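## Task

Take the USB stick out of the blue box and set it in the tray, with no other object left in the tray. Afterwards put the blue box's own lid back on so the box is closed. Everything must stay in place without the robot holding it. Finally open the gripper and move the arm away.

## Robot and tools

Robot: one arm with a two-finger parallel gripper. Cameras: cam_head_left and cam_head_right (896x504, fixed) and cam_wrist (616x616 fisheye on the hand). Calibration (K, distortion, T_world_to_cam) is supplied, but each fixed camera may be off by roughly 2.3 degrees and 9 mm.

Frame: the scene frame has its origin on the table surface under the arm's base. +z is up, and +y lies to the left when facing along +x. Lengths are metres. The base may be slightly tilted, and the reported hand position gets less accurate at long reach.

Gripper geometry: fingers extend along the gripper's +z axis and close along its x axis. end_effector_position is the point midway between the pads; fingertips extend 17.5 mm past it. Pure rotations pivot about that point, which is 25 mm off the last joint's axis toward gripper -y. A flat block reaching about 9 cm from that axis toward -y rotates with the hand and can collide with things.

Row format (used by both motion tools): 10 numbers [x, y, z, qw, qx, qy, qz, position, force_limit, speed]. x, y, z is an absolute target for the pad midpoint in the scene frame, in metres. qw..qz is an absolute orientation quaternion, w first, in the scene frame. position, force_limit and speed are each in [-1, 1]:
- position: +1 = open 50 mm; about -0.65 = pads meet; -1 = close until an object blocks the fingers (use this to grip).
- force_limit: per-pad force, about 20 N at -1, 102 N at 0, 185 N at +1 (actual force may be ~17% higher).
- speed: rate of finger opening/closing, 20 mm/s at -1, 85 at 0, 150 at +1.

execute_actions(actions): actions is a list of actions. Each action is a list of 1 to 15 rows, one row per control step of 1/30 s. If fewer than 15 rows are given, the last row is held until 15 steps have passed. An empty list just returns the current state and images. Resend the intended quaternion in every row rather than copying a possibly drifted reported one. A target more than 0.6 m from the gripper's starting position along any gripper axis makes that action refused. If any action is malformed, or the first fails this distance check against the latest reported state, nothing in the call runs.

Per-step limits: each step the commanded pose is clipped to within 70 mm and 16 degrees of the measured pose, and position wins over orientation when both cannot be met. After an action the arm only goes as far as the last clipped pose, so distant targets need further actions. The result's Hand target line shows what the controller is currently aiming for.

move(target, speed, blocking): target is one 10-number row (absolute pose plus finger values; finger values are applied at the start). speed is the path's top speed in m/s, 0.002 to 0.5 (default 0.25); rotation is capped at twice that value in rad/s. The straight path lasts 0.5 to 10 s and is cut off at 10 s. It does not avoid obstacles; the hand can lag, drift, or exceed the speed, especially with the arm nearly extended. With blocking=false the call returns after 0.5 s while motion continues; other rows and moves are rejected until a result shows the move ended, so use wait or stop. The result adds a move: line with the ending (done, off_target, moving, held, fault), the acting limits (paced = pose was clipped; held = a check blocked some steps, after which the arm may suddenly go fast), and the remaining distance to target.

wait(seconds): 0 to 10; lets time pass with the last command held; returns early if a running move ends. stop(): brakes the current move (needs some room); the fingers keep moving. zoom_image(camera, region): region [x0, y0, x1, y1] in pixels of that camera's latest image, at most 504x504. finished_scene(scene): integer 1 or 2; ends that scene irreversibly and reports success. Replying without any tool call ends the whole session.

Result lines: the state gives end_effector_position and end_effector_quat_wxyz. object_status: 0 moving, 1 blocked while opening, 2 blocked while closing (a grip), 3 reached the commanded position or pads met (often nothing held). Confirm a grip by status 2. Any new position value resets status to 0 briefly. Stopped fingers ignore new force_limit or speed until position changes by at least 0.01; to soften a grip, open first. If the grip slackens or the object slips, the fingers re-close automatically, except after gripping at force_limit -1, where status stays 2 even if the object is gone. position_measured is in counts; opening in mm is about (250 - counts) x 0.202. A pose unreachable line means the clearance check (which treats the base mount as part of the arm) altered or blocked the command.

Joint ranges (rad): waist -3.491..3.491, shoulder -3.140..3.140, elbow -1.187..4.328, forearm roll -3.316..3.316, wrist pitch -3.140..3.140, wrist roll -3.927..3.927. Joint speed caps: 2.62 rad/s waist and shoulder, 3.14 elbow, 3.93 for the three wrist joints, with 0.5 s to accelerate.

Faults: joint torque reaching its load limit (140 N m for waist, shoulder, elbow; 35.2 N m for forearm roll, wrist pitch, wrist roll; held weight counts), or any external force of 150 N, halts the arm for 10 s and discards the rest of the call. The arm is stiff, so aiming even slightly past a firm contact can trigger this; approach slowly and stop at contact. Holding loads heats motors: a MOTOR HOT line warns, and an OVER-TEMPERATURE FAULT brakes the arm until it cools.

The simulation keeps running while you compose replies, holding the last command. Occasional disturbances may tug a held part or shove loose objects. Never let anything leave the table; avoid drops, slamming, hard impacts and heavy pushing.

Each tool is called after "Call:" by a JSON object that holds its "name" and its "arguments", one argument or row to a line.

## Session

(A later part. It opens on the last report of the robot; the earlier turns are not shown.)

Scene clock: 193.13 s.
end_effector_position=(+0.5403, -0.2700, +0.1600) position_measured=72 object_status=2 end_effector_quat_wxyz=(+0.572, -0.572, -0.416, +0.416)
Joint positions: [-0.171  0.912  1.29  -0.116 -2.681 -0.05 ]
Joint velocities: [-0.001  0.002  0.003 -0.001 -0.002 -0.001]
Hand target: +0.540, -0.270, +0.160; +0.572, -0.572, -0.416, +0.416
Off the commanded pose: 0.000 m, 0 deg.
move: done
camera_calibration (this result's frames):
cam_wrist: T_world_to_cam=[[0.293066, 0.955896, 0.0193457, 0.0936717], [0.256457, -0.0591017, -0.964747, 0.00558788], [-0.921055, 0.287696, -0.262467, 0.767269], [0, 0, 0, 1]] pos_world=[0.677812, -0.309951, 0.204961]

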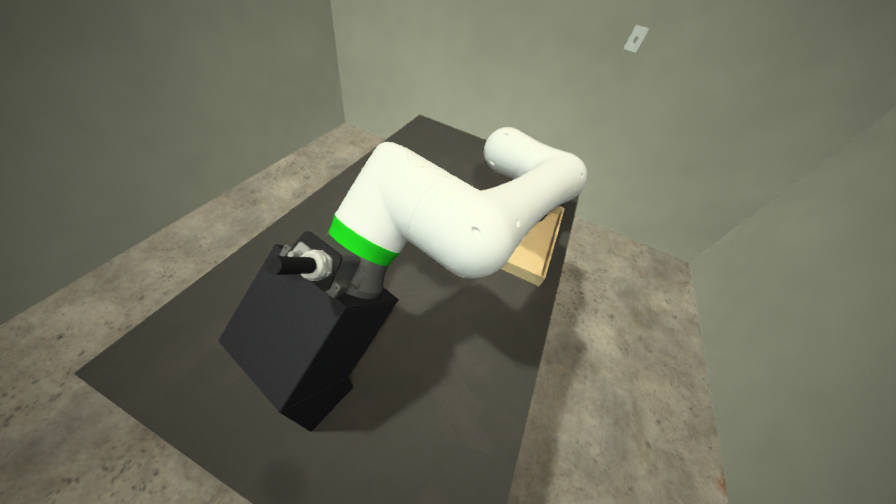

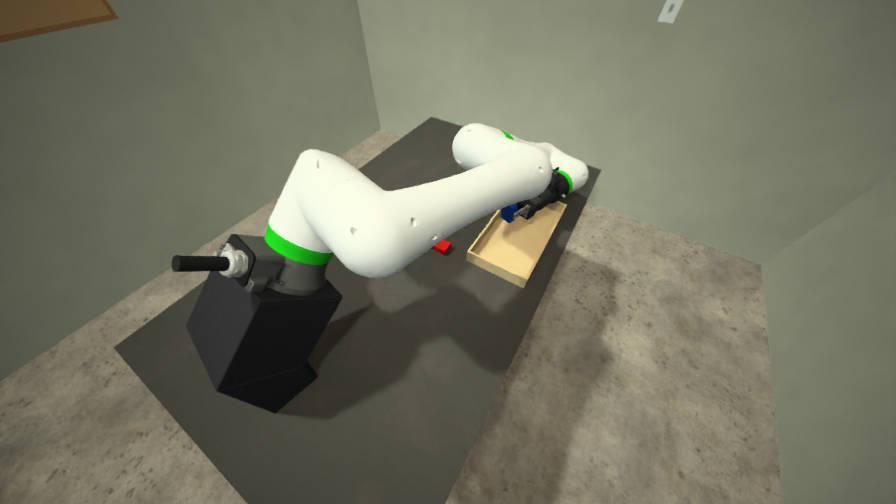

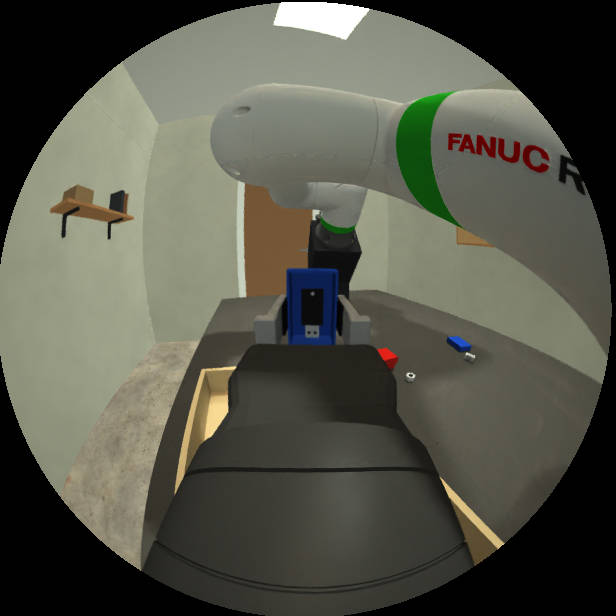

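Call:
{"name": "move", "arguments": {
  "target": [0.495, -0.255, 0.185, -0.6287, 0.5091, 0.3699, -0.4568, -1, -0.3, -0.5],
  "speed": 0.08
}}

Scene clock: 214.77 s.
end_effector_position=(+0.5000, -0.2574, +0.1862) position_measured=72 object_status=2 end_effector_quat_wxyz=(+0.622, -0.516, -0.375, +0.454)
Joint positions: [-0.163  0.789  0.92  -0.088 -2.621 -0.022]
Joint velocities: [ 0.     0.    -0.     0.     0.     0.001]
Hand target: +0.500, -0.257, +0.186; +0.622, -0.516, -0.375, +0.454
Off the commanded pose: 0.006 m, 1 deg.
FORCE FAULT: contact force on the arm reached its limit, and the arm stopped for 10 seconds. The contact can be on any part of the arm, not only on its tool. That time counts as 20 of the actions that you can send in this scene. The arm's remaining commands of this call were not run. The arm holds still and accepts commands again. Move the arm away from the contact; if what it grips holds it there, let go first. Pushing or pulling that hard again can fault the arm again.
move: fault
camera_calibration (this result's frames):
cam_wrist: T_world_to_cam=[[0.293748, 0.955704, 0.0185153, 0.0927799], [0.0806333, -0.00547359, -0.996729, 0.149646], [-0.952476, 0.29428, -0.0786693, 0.716578], [0, 0, 0, 1]] pos_world=[0.643203, -0.298726, 0.203812]

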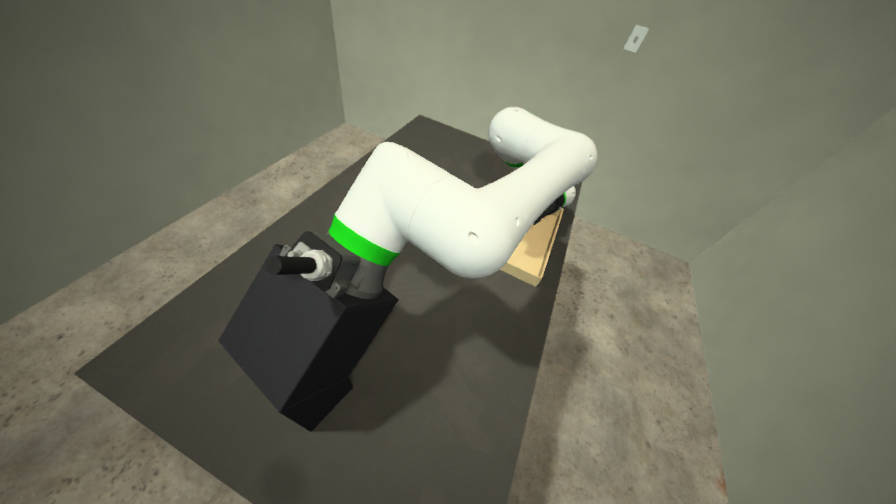

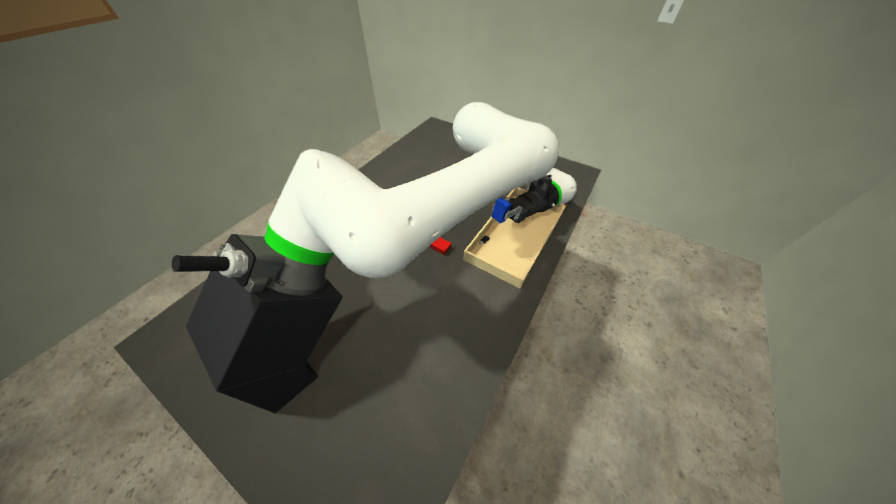

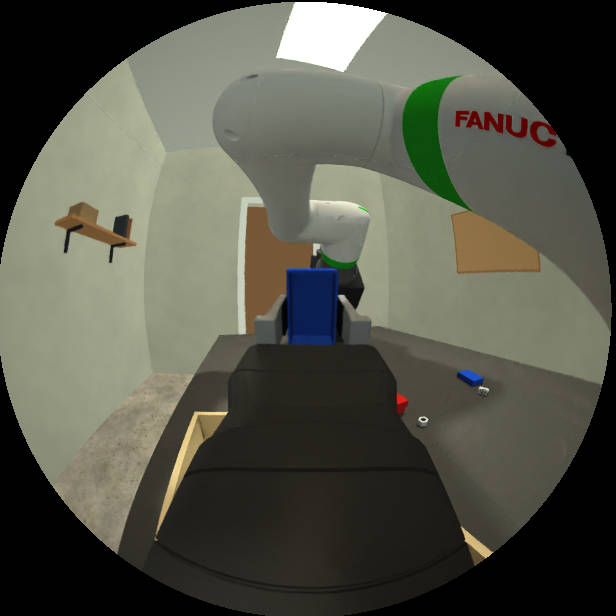

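Call:
{"name": "move", "arguments": {
  "target": [0.50, -0.257, 0.27, 0.622, -0.516, -0.375, 0.454, -1, -0.3, -0.5],
  "speed": 0.08
}}

Call:
{"name": "move", "arguments": {
  "target": [0.52, -0.26, 0.2, 0, 0.8090, 0.5878, 0, -1, -0.3, -0.5],
  "speed": 0.3
}}

Scene clock: 219.50 s.
end_effector_position=(+0.5000, -0.2572, +0.2700) position_measured=72 object_status=2 end_effector_quat_wxyz=(+0.622, -0.516, -0.375, +0.454)
Joint positions: [-0.169  0.596  0.738 -0.081 -2.633 -0.011]
Joint velocities: [-0.    -0.001  0.    -0.     0.001  0.   ]
Hand target: +0.500, -0.257, +0.270; +0.622, -0.516, -0.375, +0.454
Off the commanded pose: 0.000 m, 0 deg.
move: done
camera_calibration (this result's frames):
cam_wrist: T_world_to_cam=[[0.294268, 0.955516, 0.0198829, 0.0903225], [0.0803079, -0.00399107, -0.996762, 0.233706], [-0.952343, 0.294912, -0.0779099, 0.723022], [0, 0, 0, 1]] pos_world=[0.643217, -0.2986, 0.287484]

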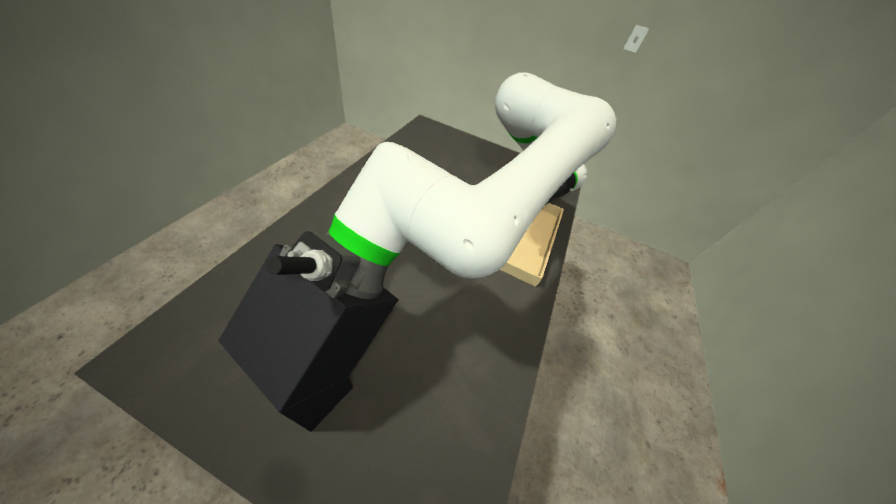

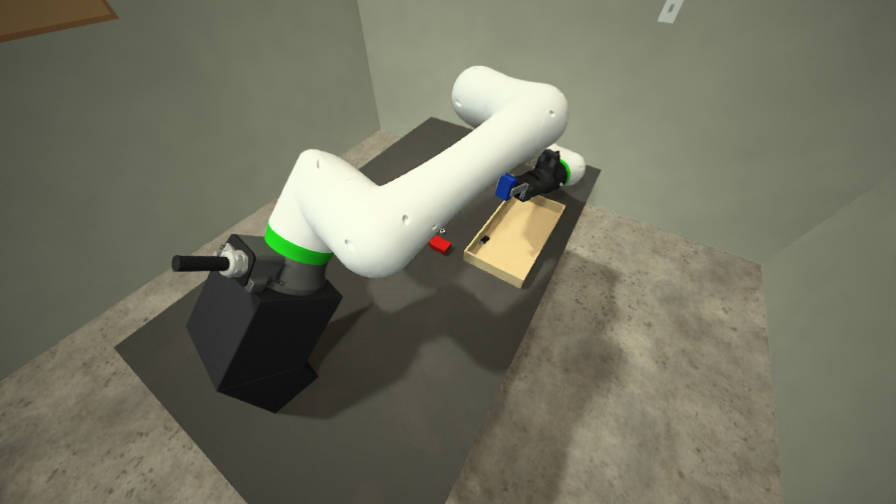

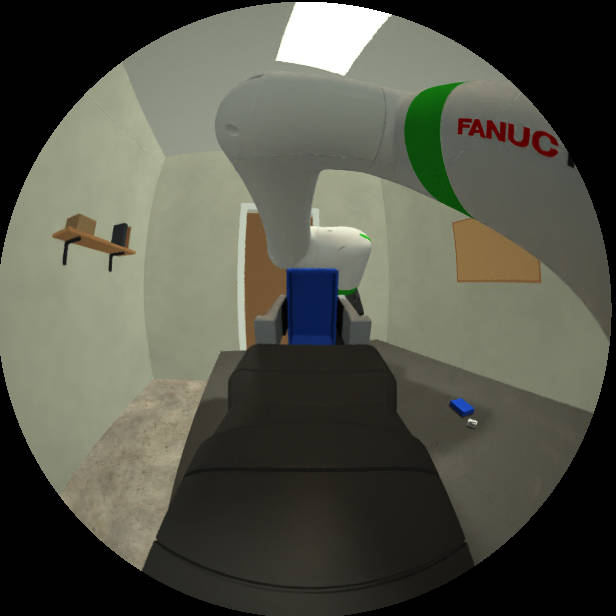

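Scene clock: 222.83 s.
end_effector_position=(+0.5196, -0.2598, +0.1996) position_measured=72 object_status=2 end_effector_quat_wxyz=(-0.000, +0.809, +0.588, +0.000)
Joint positions: [-0.174 -0.526 -0.359 -0.072 -0.899 -0.004]
Joint velocities: [ 0.    -0.001 -0.001  0.003  0.001 -0.003]
Hand target: +0.520, -0.260, +0.200; -0.000, +0.809, +0.588, +0.000
Off the commanded pose: 0.001 m, 0 deg.
move: done
camera_calibration (this result's frames):
cam_wrist: T_world_to_cam=[[0.29075, 0.956659, -0.0163873, 0.0978128], [0.924606, -0.276521, 0.261992, -0.59881], [0.246105, -0.0913259, -0.964931, 0.190986], [0, 0, 0, 1]] pos_world=[0.478221, -0.241715, 0.342775]

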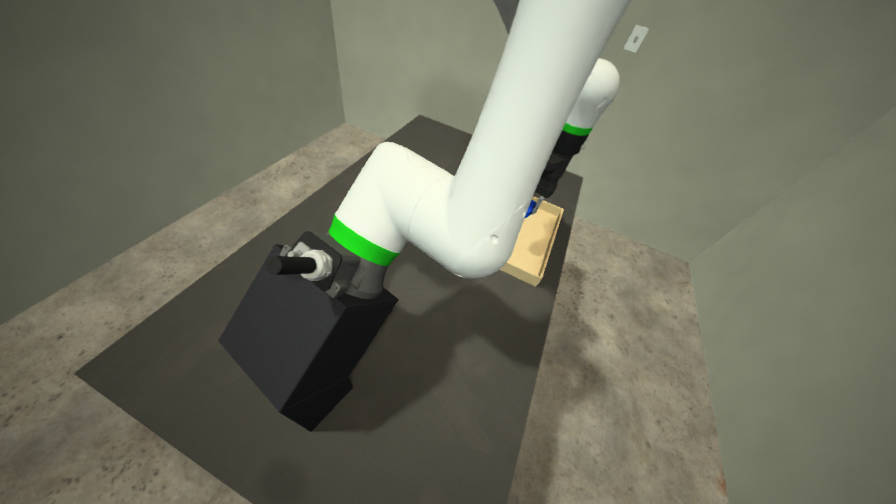

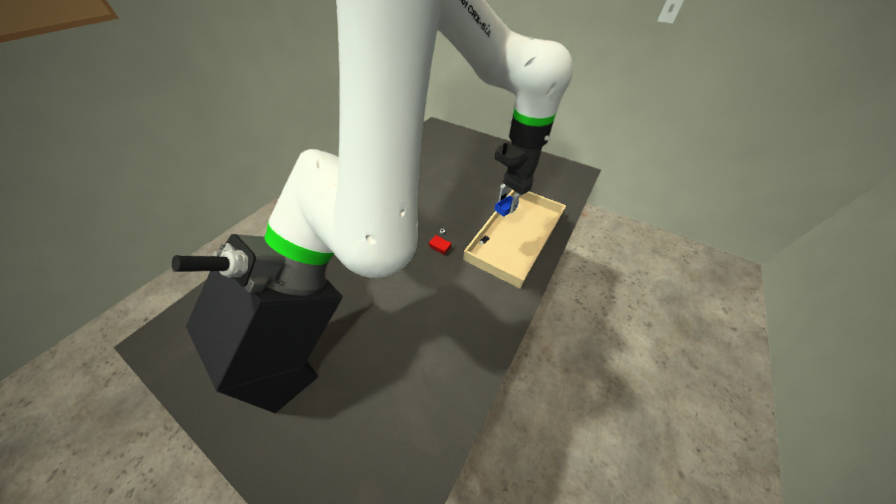

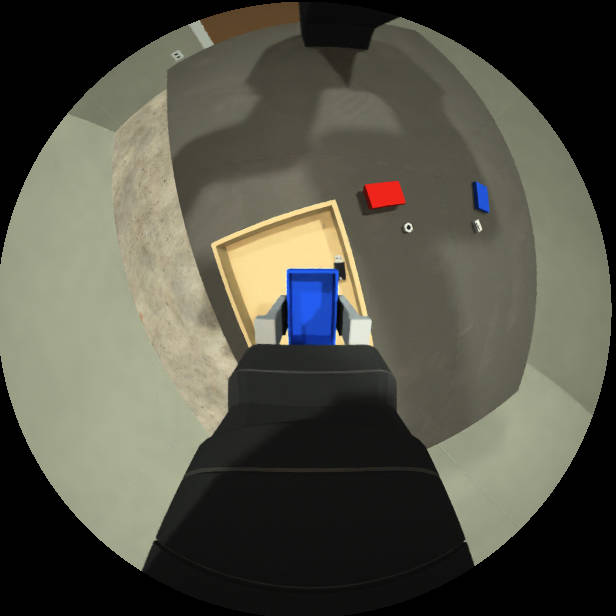

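Call:
{"name": "execute_actions", "arguments": {
  "actions": []
}}

Scene clock: 232.13 s.
end_effector_position=(+0.5196, -0.2598, +0.1997) position_measured=72 object_status=2 end_effector_quat_wxyz=(-0.000, +0.809, +0.588, +0.000)
Joint positions: [-0.174 -0.526 -0.36  -0.072 -0.899 -0.005]
Joint velocities: [-0.001  0.001 -0.    -0.     0.    -0.   ]
Hand target: +0.520, -0.260, +0.200; -0.000, +0.809, +0.588, +0.000
Off the commanded pose: 0.001 m, 0 deg.
camera_calibration (this result's frames):
cam_wrist: T_world_to_cam=[[0.290755, 0.956657, -0.0164124, 0.0978142], [0.924592, -0.276514, 0.26205, -0.598807], [0.246154, -0.0913672, -0.964915, 0.190966], [0, 0, 0, 1]] pos_world=[0.478205, -0.241705, 0.342789]

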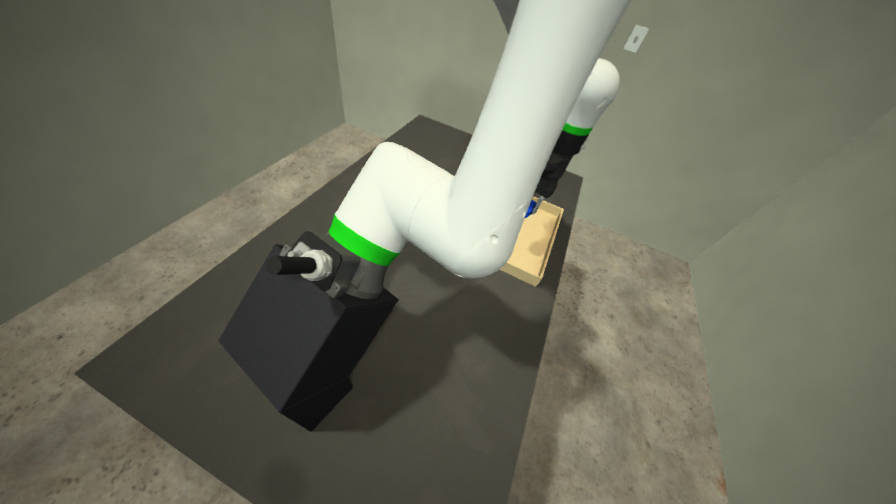

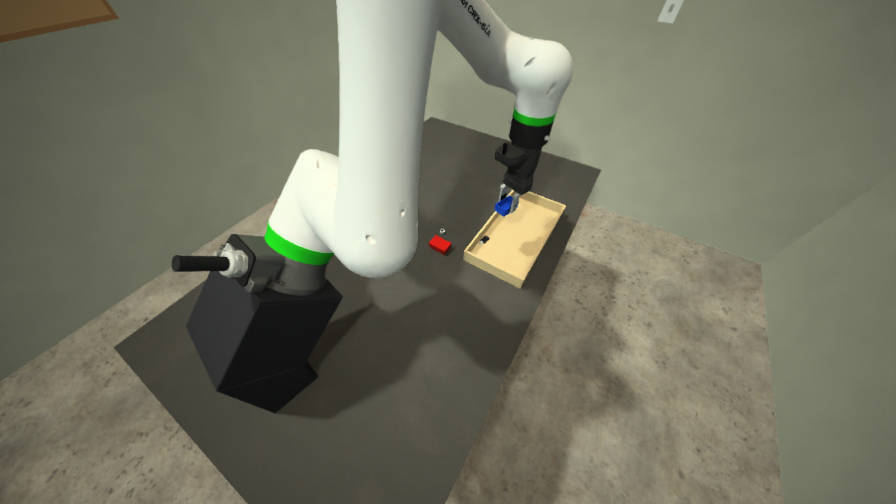

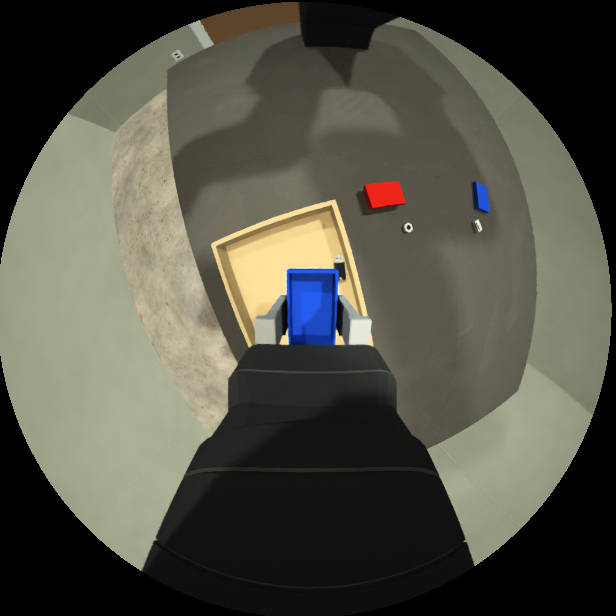

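Call:
{"name": "move", "arguments": {
  "target": [0.4397, 0.071, 0.09, 0, 0.8090, 0.5878, 0, -1, -0.3, -0.5],
  "speed": 0.15
}}

Scene clock: 237.43 s.
end_effector_position=(+0.4387, +0.0709, +0.0910) position_measured=72 object_status=2 end_effector_quat_wxyz=(-0.000, +0.808, +0.589, -0.000)
Joint positions: [ 0.854 -0.463 -1.028  1.07  -0.764 -1.772]
Joint velocities: [-0.004  0.001 -0.    -0.    -0.    -0.001]
Hand target: +0.439, +0.071, +0.091; -0.000, +0.808, +0.589, -0.000
Off the commanded pose: 0.001 m, 0 deg.
move: done
camera_calibration (this result's frames):
cam_wrist: T_world_to_cam=[[0.288435, 0.957352, -0.0167766, -0.195844], [0.92538, -0.274217, 0.261682, -0.40455], [0.245921, -0.091003, -0.965008, 0.136337], [0, 0, 0, 1]] pos_world=[0.397323, 0.0889647, 0.234145]

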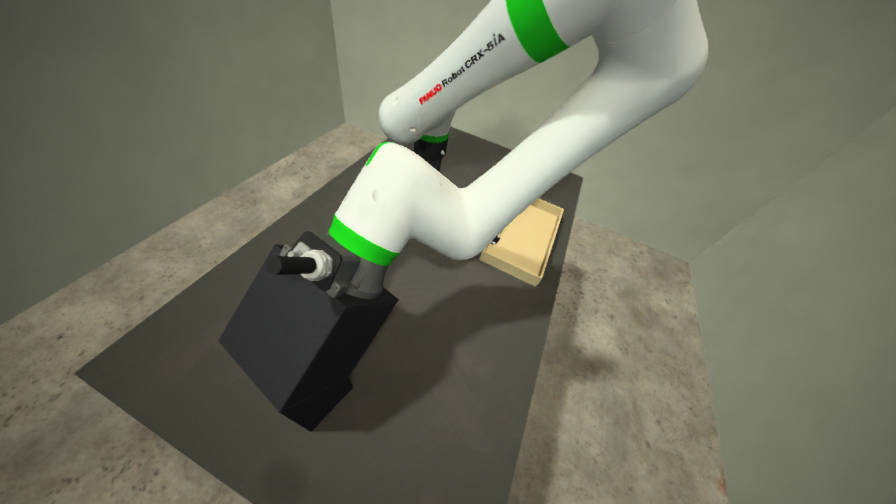

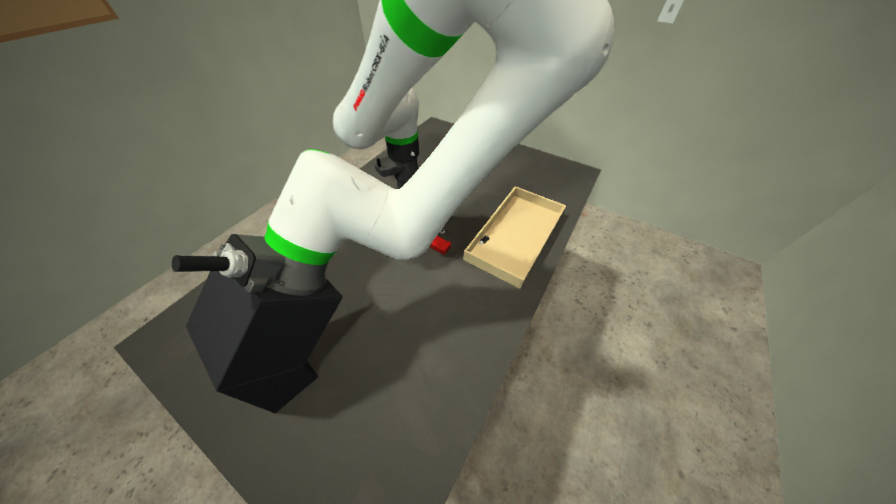

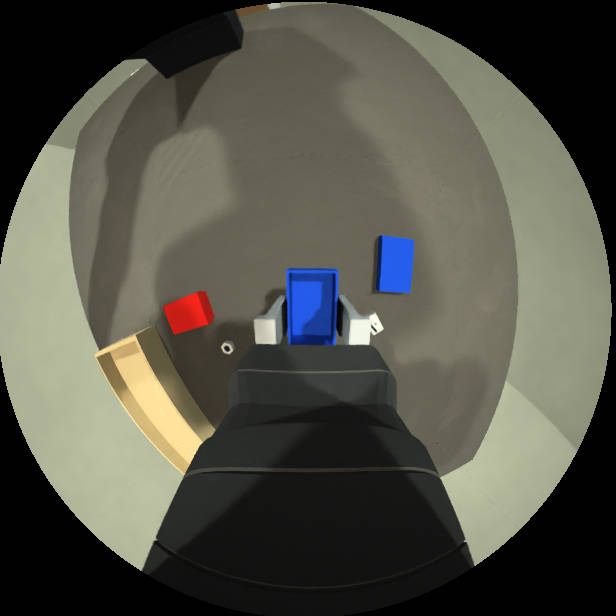

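Call:
{"name": "move", "arguments": {
  "target": [0.4397, 0.071, 0.028, 0, 0.8090, 0.5878, 0, -1, -0.3, -0.5],
  "speed": 0.05
}}

Call:
{"name": "zoom_image", "arguments": {
  "camera": "cam_wrist",
  "region": [230, 220, 400, 350]
}}

Scene clock: 241.70 s.
end_effector_position=(+0.4395, +0.0713, +0.0282) position_measured=72 object_status=2 end_effector_quat_wxyz=(-0.000, +0.809, +0.588, -0.000)
Joint positions: [ 0.578 -0.282 -1.039  1.386 -0.493 -1.954]
Joint velocities: [-0.001 -0.    -0.002  0.002  0.    -0.002]
Hand target: +0.439, +0.071, +0.028; -0.000, +0.809, +0.588, -0.000
Off the commanded pose: 0.000 m, 0 deg.
move: done
camera_calibration (this result's frames):
cam_wrist: T_world_to_cam=[[0.291128, 0.956547, -0.0161951, -0.19858], [0.924663, -0.277, 0.261283, -0.388274], [0.245443, -0.0910417, -0.965126, 0.0758135], [0, 0, 0, 1]] pos_world=[0.398227, 0.0893018, 0.171403]

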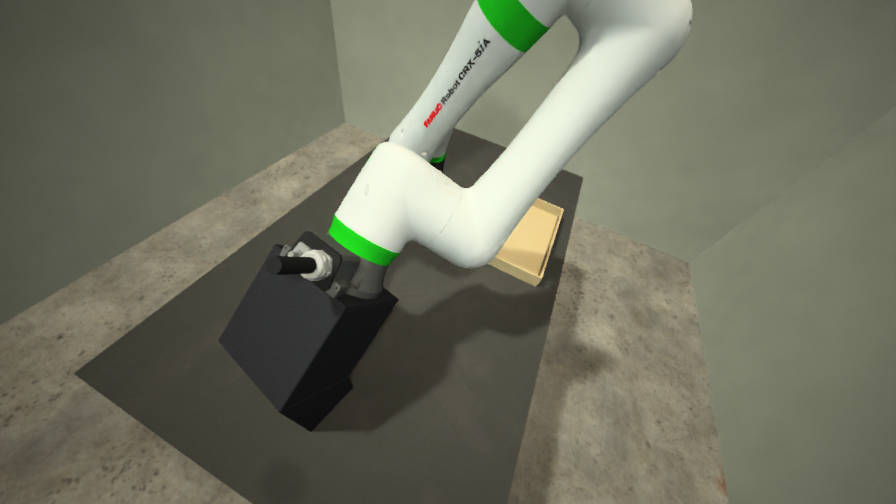

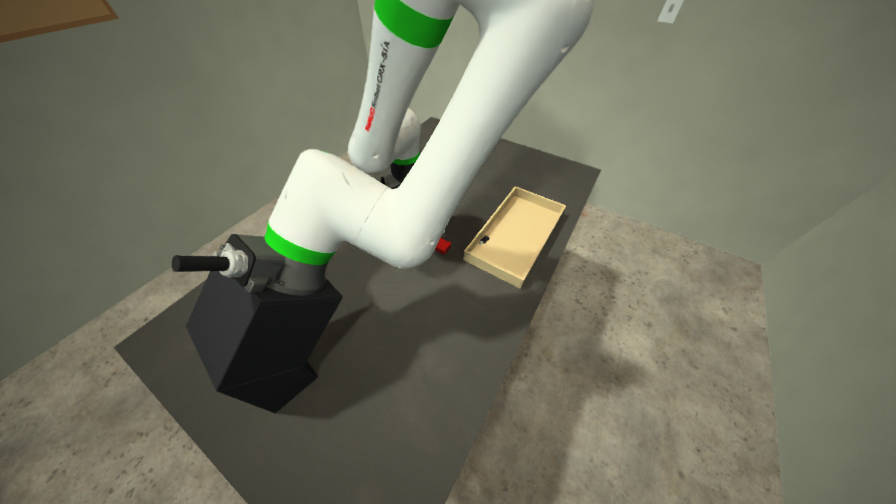

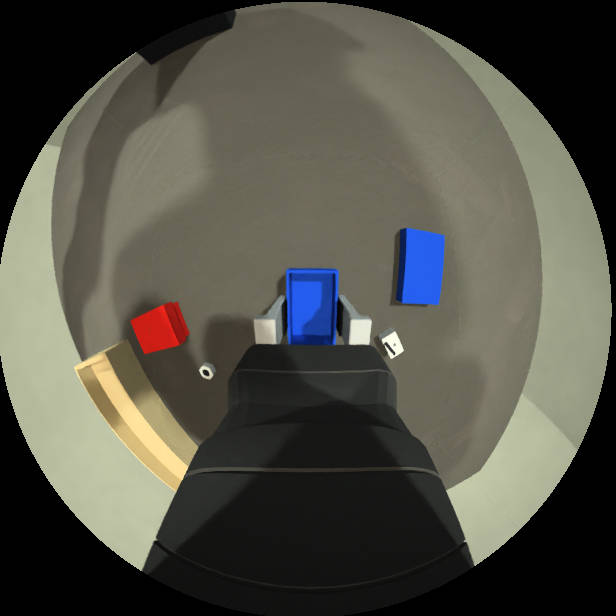

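Region (230, 220, 400, 350) of cam_wrist's 616x616 image, scaled by 2.965, with more detail than that image has; it fills the top 385 rows of this view, and the rest is white.

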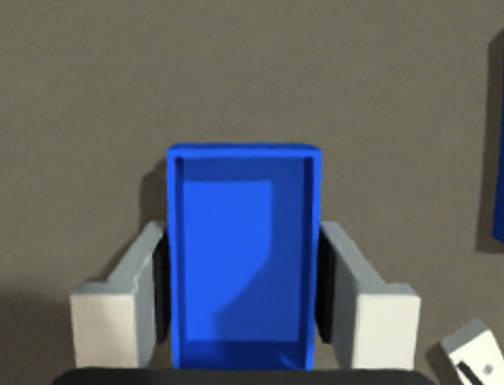

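Call:
{"name": "move", "arguments": {
  "target": [0.4397, 0.071, 0.0235, 0, 0.8090, 0.5878, 0, -1, -0.3, -0.5],
  "speed": 0.01
}}

Call:
{"name": "zoom_image", "arguments": {
  "camera": "cam_wrist",
  "region": [230, 220, 400, 350]
}}

Scene clock: 244.67 s.
end_effector_position=(+0.4397, +0.0710, +0.0235) position_measured=72 object_status=2 end_effector_quat_wxyz=(-0.000, +0.809, +0.588, +0.000)
Joint positions: [ 0.554 -0.269 -1.038  1.423 -0.475 -1.976]
Joint velocities: [-0.     0.001  0.     0.001 -0.    -0.   ]
Hand target: +0.440, +0.071, +0.024; -0.000, +0.809, +0.588, -0.000
Off the commanded pose: 0.000 m, 0 deg.
move: done
camera_calibration (this result's frames):
cam_wrist: T_world_to_cam=[[0.290656, 0.956685, -0.0165302, -0.198301], [0.92464, -0.276393, 0.262007, -0.387368], [0.246089, -0.0914384, -0.964924, 0.0709286], [0, 0, 0, 1]] pos_world=[0.398359, 0.0891309, 0.166656]

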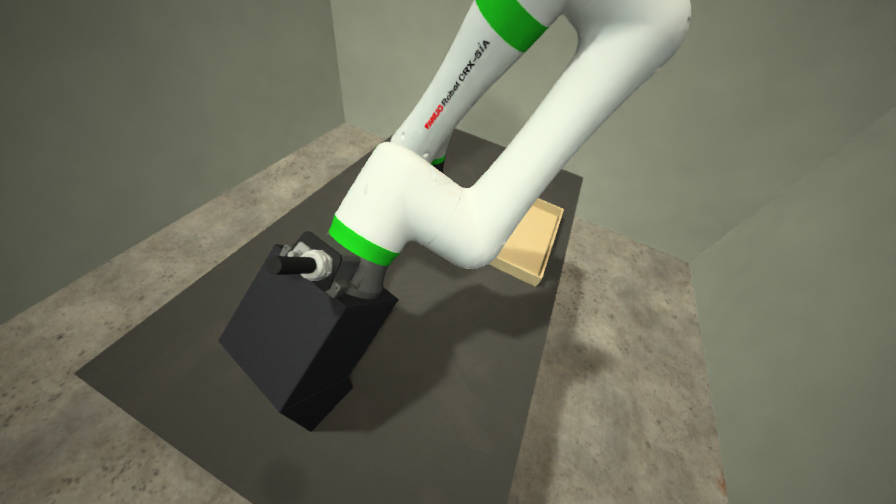

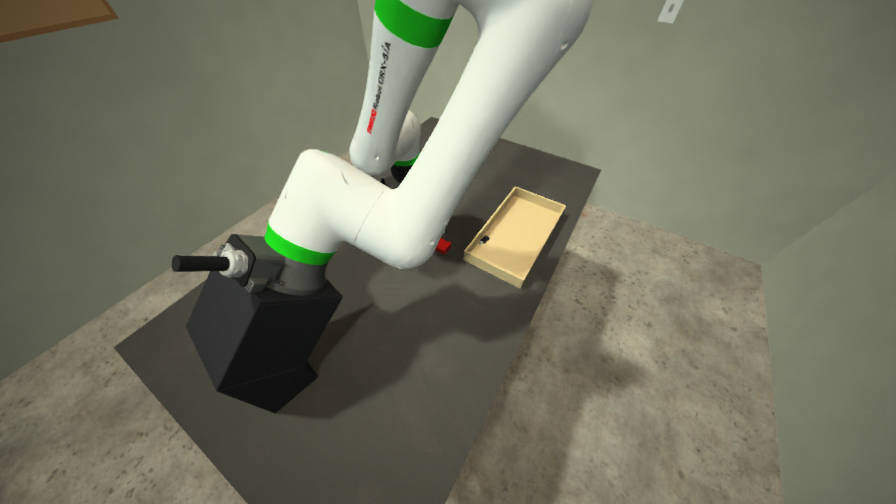

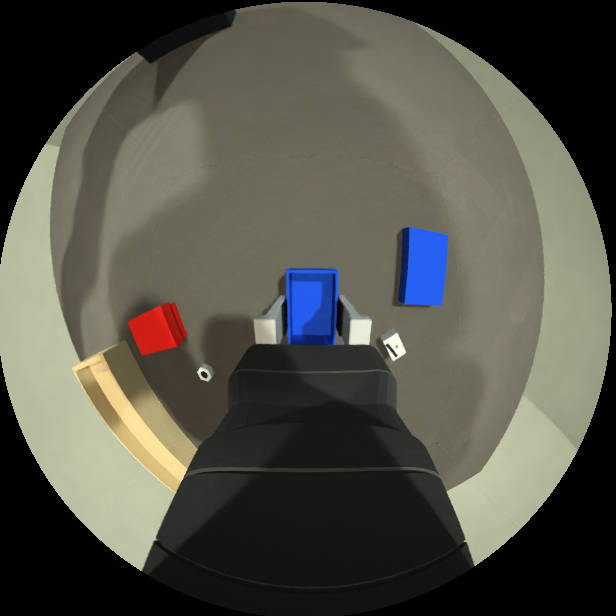

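Region (230, 220, 400, 350) of cam_wrist's 616x616 image, scaled by 2.965, with more detail than that image has; it fills the top 385 rows of this view, and the rest is white.

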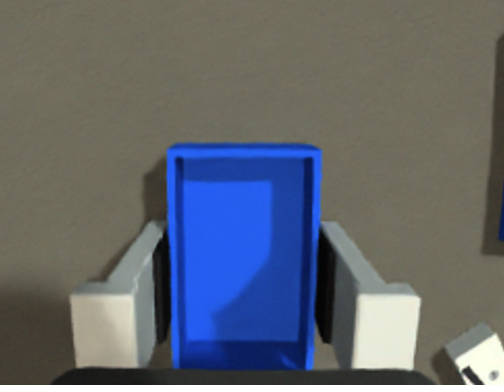

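Release the box.

Call:
{"name": "execute_actions", "arguments": {
  "actions": [
    [[0.4397, 0.071, 0.0235, 0, 0.8090, 0.5878, 0, 1, -0.3, -0.3]],
    [[0.4397, 0.071, 0.0235, 0, 0.8090, 0.5878, 0, 1, -0.3, -0.3]]
  ]
}}

Call:
{"name": "zoom_image", "arguments": {
  "camera": "cam_wrist",
  "region": [230, 220, 400, 350]
}}

Scene clock: 248.63 s.
end_effector_position=(+0.4397, +0.0710, +0.0235) position_measured=3 object_status=3 end_effector_quat_wxyz=(-0.000, +0.809, +0.588, -0.000)
Joint positions: [ 0.554 -0.269 -1.038  1.423 -0.475 -1.976]
Joint velocities: [-0.001 -0.001 -0.     0.001  0.     0.   ]
Hand target: +0.440, +0.071, +0.023; +0.000, +0.809, +0.588, +0.000
Off the commanded pose: 0.000 m, 0 deg.
camera_calibration (this result's frames):
cam_wrist: T_world_to_cam=[[0.290585, 0.956705, -0.0165843, -0.198232], [0.924655, -0.276308, 0.262044, -0.387369], [0.246117, -0.0914809, -0.964913, 0.0708928], [0, 0, 0, 1]] pos_world=[0.398338, 0.0891023, 0.166626]

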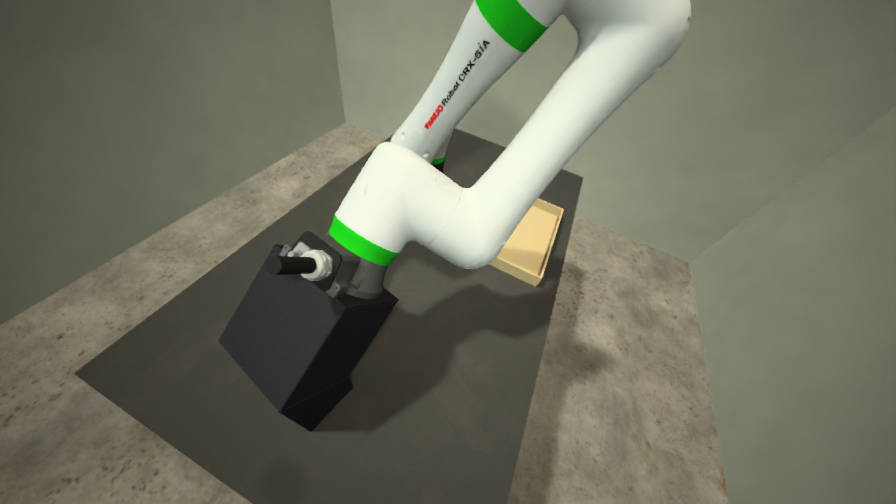

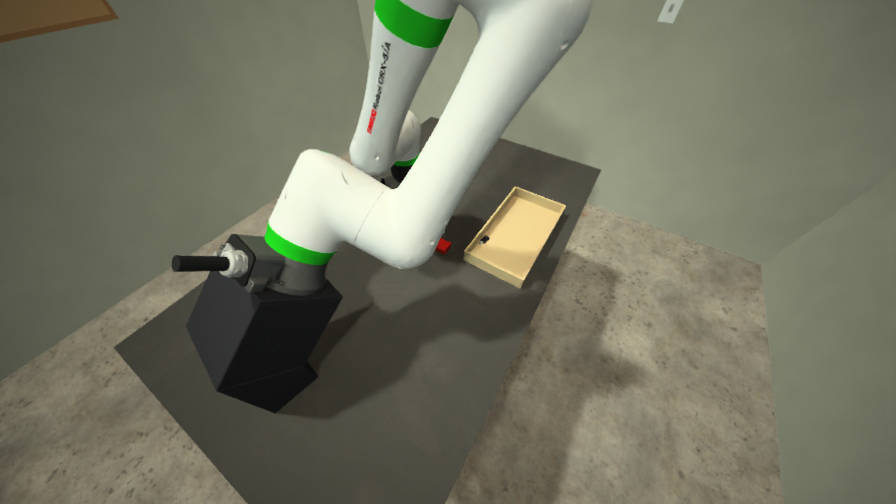

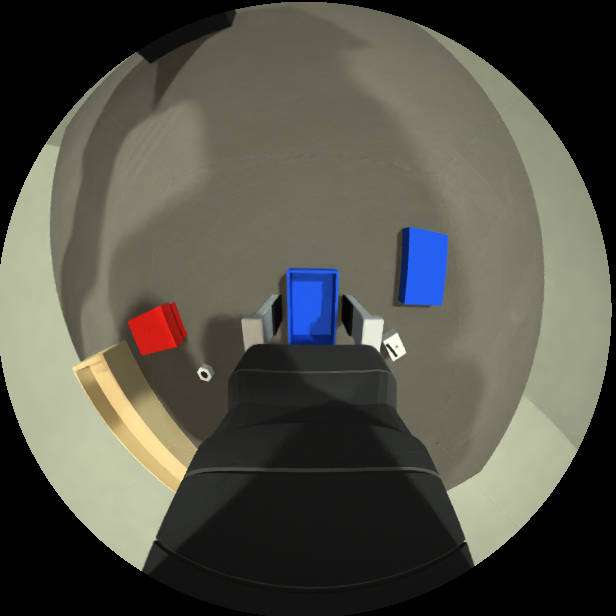

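Region (230, 220, 400, 350) of cam_wrist's 616x616 image, scaled by 2.965, with more detail than that image has; it fills the top 385 rows of this view, and the rest is white.

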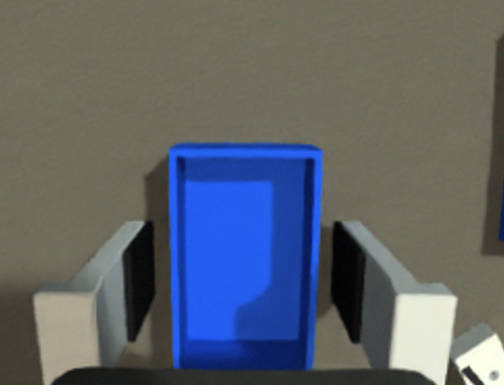

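Call:
{"name": "move", "arguments": {
  "target": [0.4397, 0.071, 0.065, 0, 0.8090, 0.5878, 0, 1, -0.3, -0.3],
  "speed": 0.08
}}

Call:
{"name": "move", "arguments": {
  "target": [0.4373, 0.1769, 0.06, 0, 0.8090, 0.5878, 0, 1, -0.3, -0.3],
  "speed": 0.12
}}

Call:
{"name": "zoom_image", "arguments": {
  "camera": "cam_wrist",
  "region": [230, 220, 400, 350]
}}

Scene clock: 254.37 s.
end_effector_position=(+0.4399, +0.0708, +0.0648) position_measured=3 object_status=3 end_effector_quat_wxyz=(+0.000, +0.809, +0.588, +0.000)
Joint positions: [ 0.743 -0.388 -1.035  1.174 -0.647 -1.827]
Joint velocities: [-0.001 -0.     0.    -0.     0.001  0.001]
Hand target: +0.440, +0.071, +0.065; +0.000, +0.809, +0.588, +0.000
Off the commanded pose: 0.000 m, 0 deg.
move: done
camera_calibration (this result's frames):
cam_wrist: T_world_to_cam=[[0.290237, 0.956807, -0.0168209, -0.197269], [0.924621, -0.275856, 0.262639, -0.398511], [0.246655, -0.0917806, -0.964747, 0.110482], [0, 0, 0, 1]] pos_world=[0.398476, 0.0889564, 0.207933]

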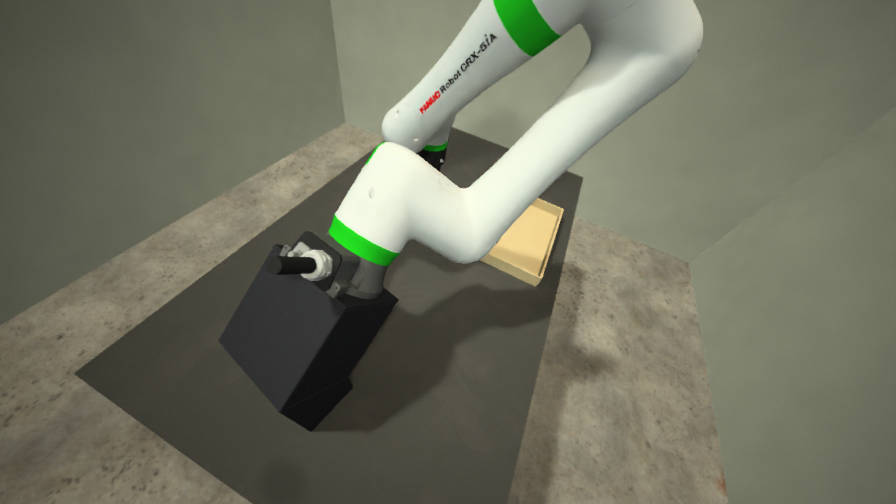

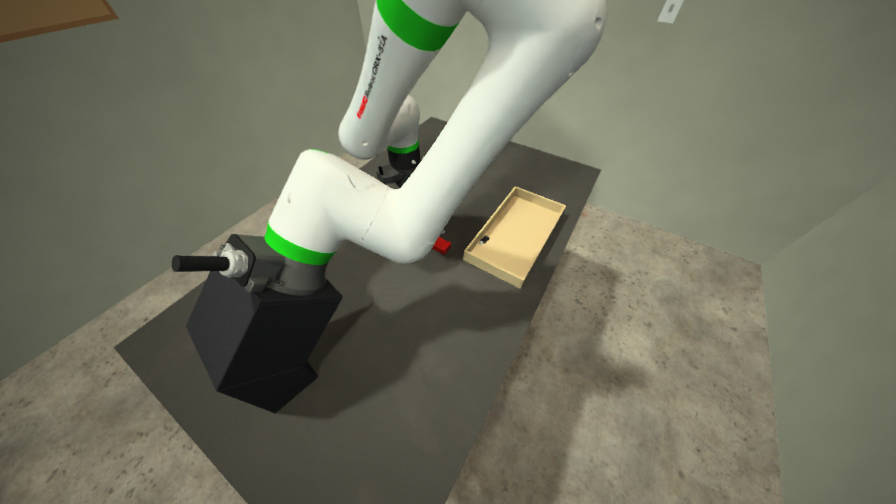

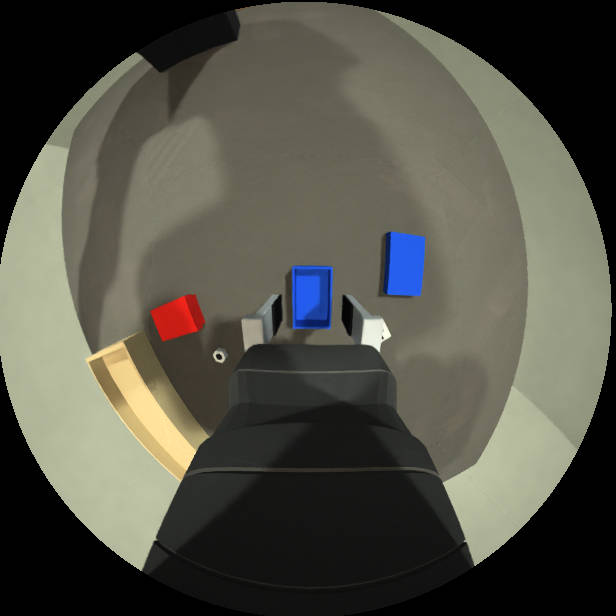

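Scene clock: 255.57 s.
end_effector_position=(+0.4371, +0.1766, +0.0602) position_measured=3 object_status=3 end_effector_quat_wxyz=(+0.000, +0.809, +0.588, -0.000)
Joint positions: [ 0.959 -0.168 -0.935  1.235 -0.758 -2.091]
Joint velocities: [-0.001  0.001 -0.    -0.001  0.001  0.001]
Hand target: +0.437, +0.177, +0.060; +0.000, +0.809, +0.588, -0.000
Off the commanded pose: 0.000 m, 0 deg.
move: done
camera_calibration (this result's frames):
cam_wrist: T_world_to_cam=[[0.290334, 0.956775, -0.0169872, -0.29776], [0.924699, -0.275944, 0.262271, -0.365545], [0.246246, -0.0918542, -0.964845, 0.116605], [0, 0, 0, 1]] pos_world=[0.395755, 0.194729, 0.203319]

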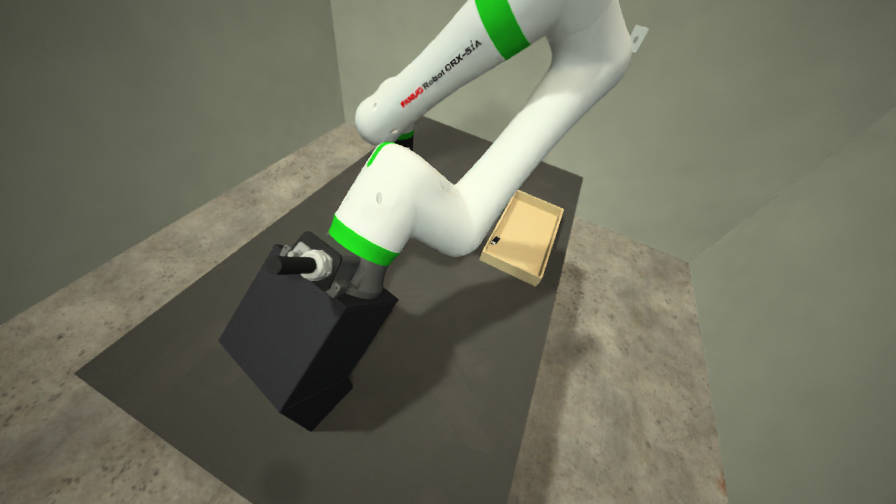

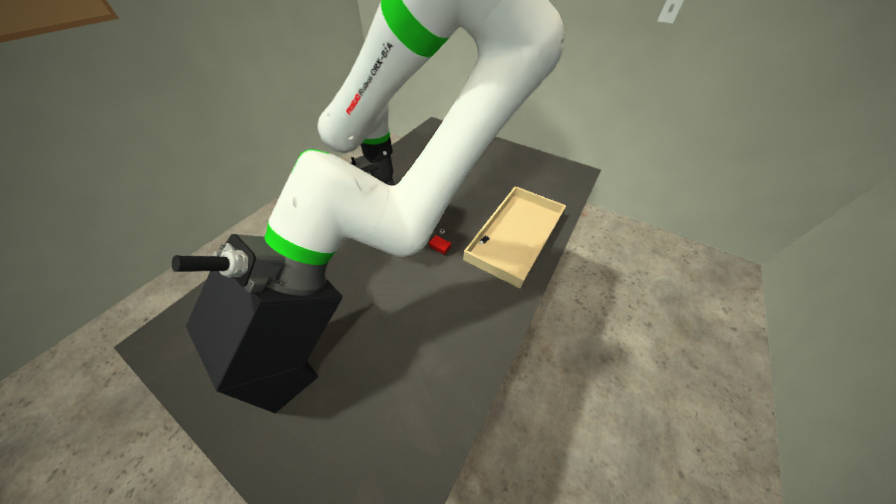

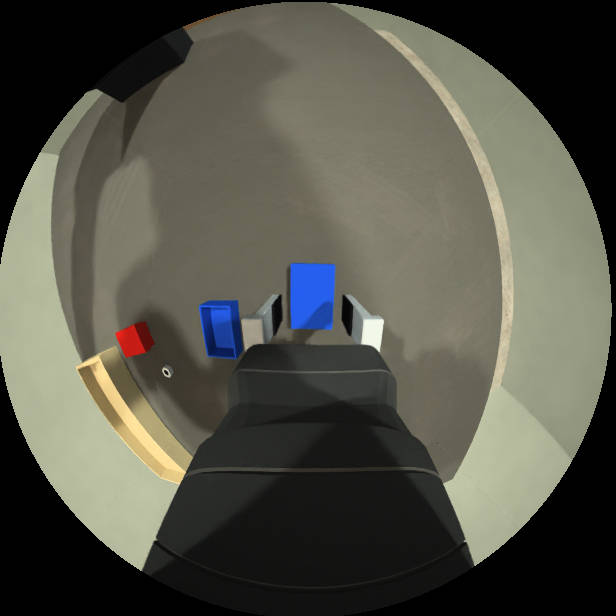

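Region (230, 220, 400, 350) of cam_wrist's 616x616 image, scaled by 2.965, with more detail than that image has; it fills the top 385 rows of this view, and the rest is white.

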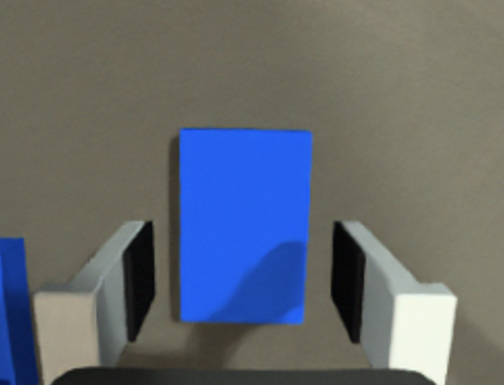

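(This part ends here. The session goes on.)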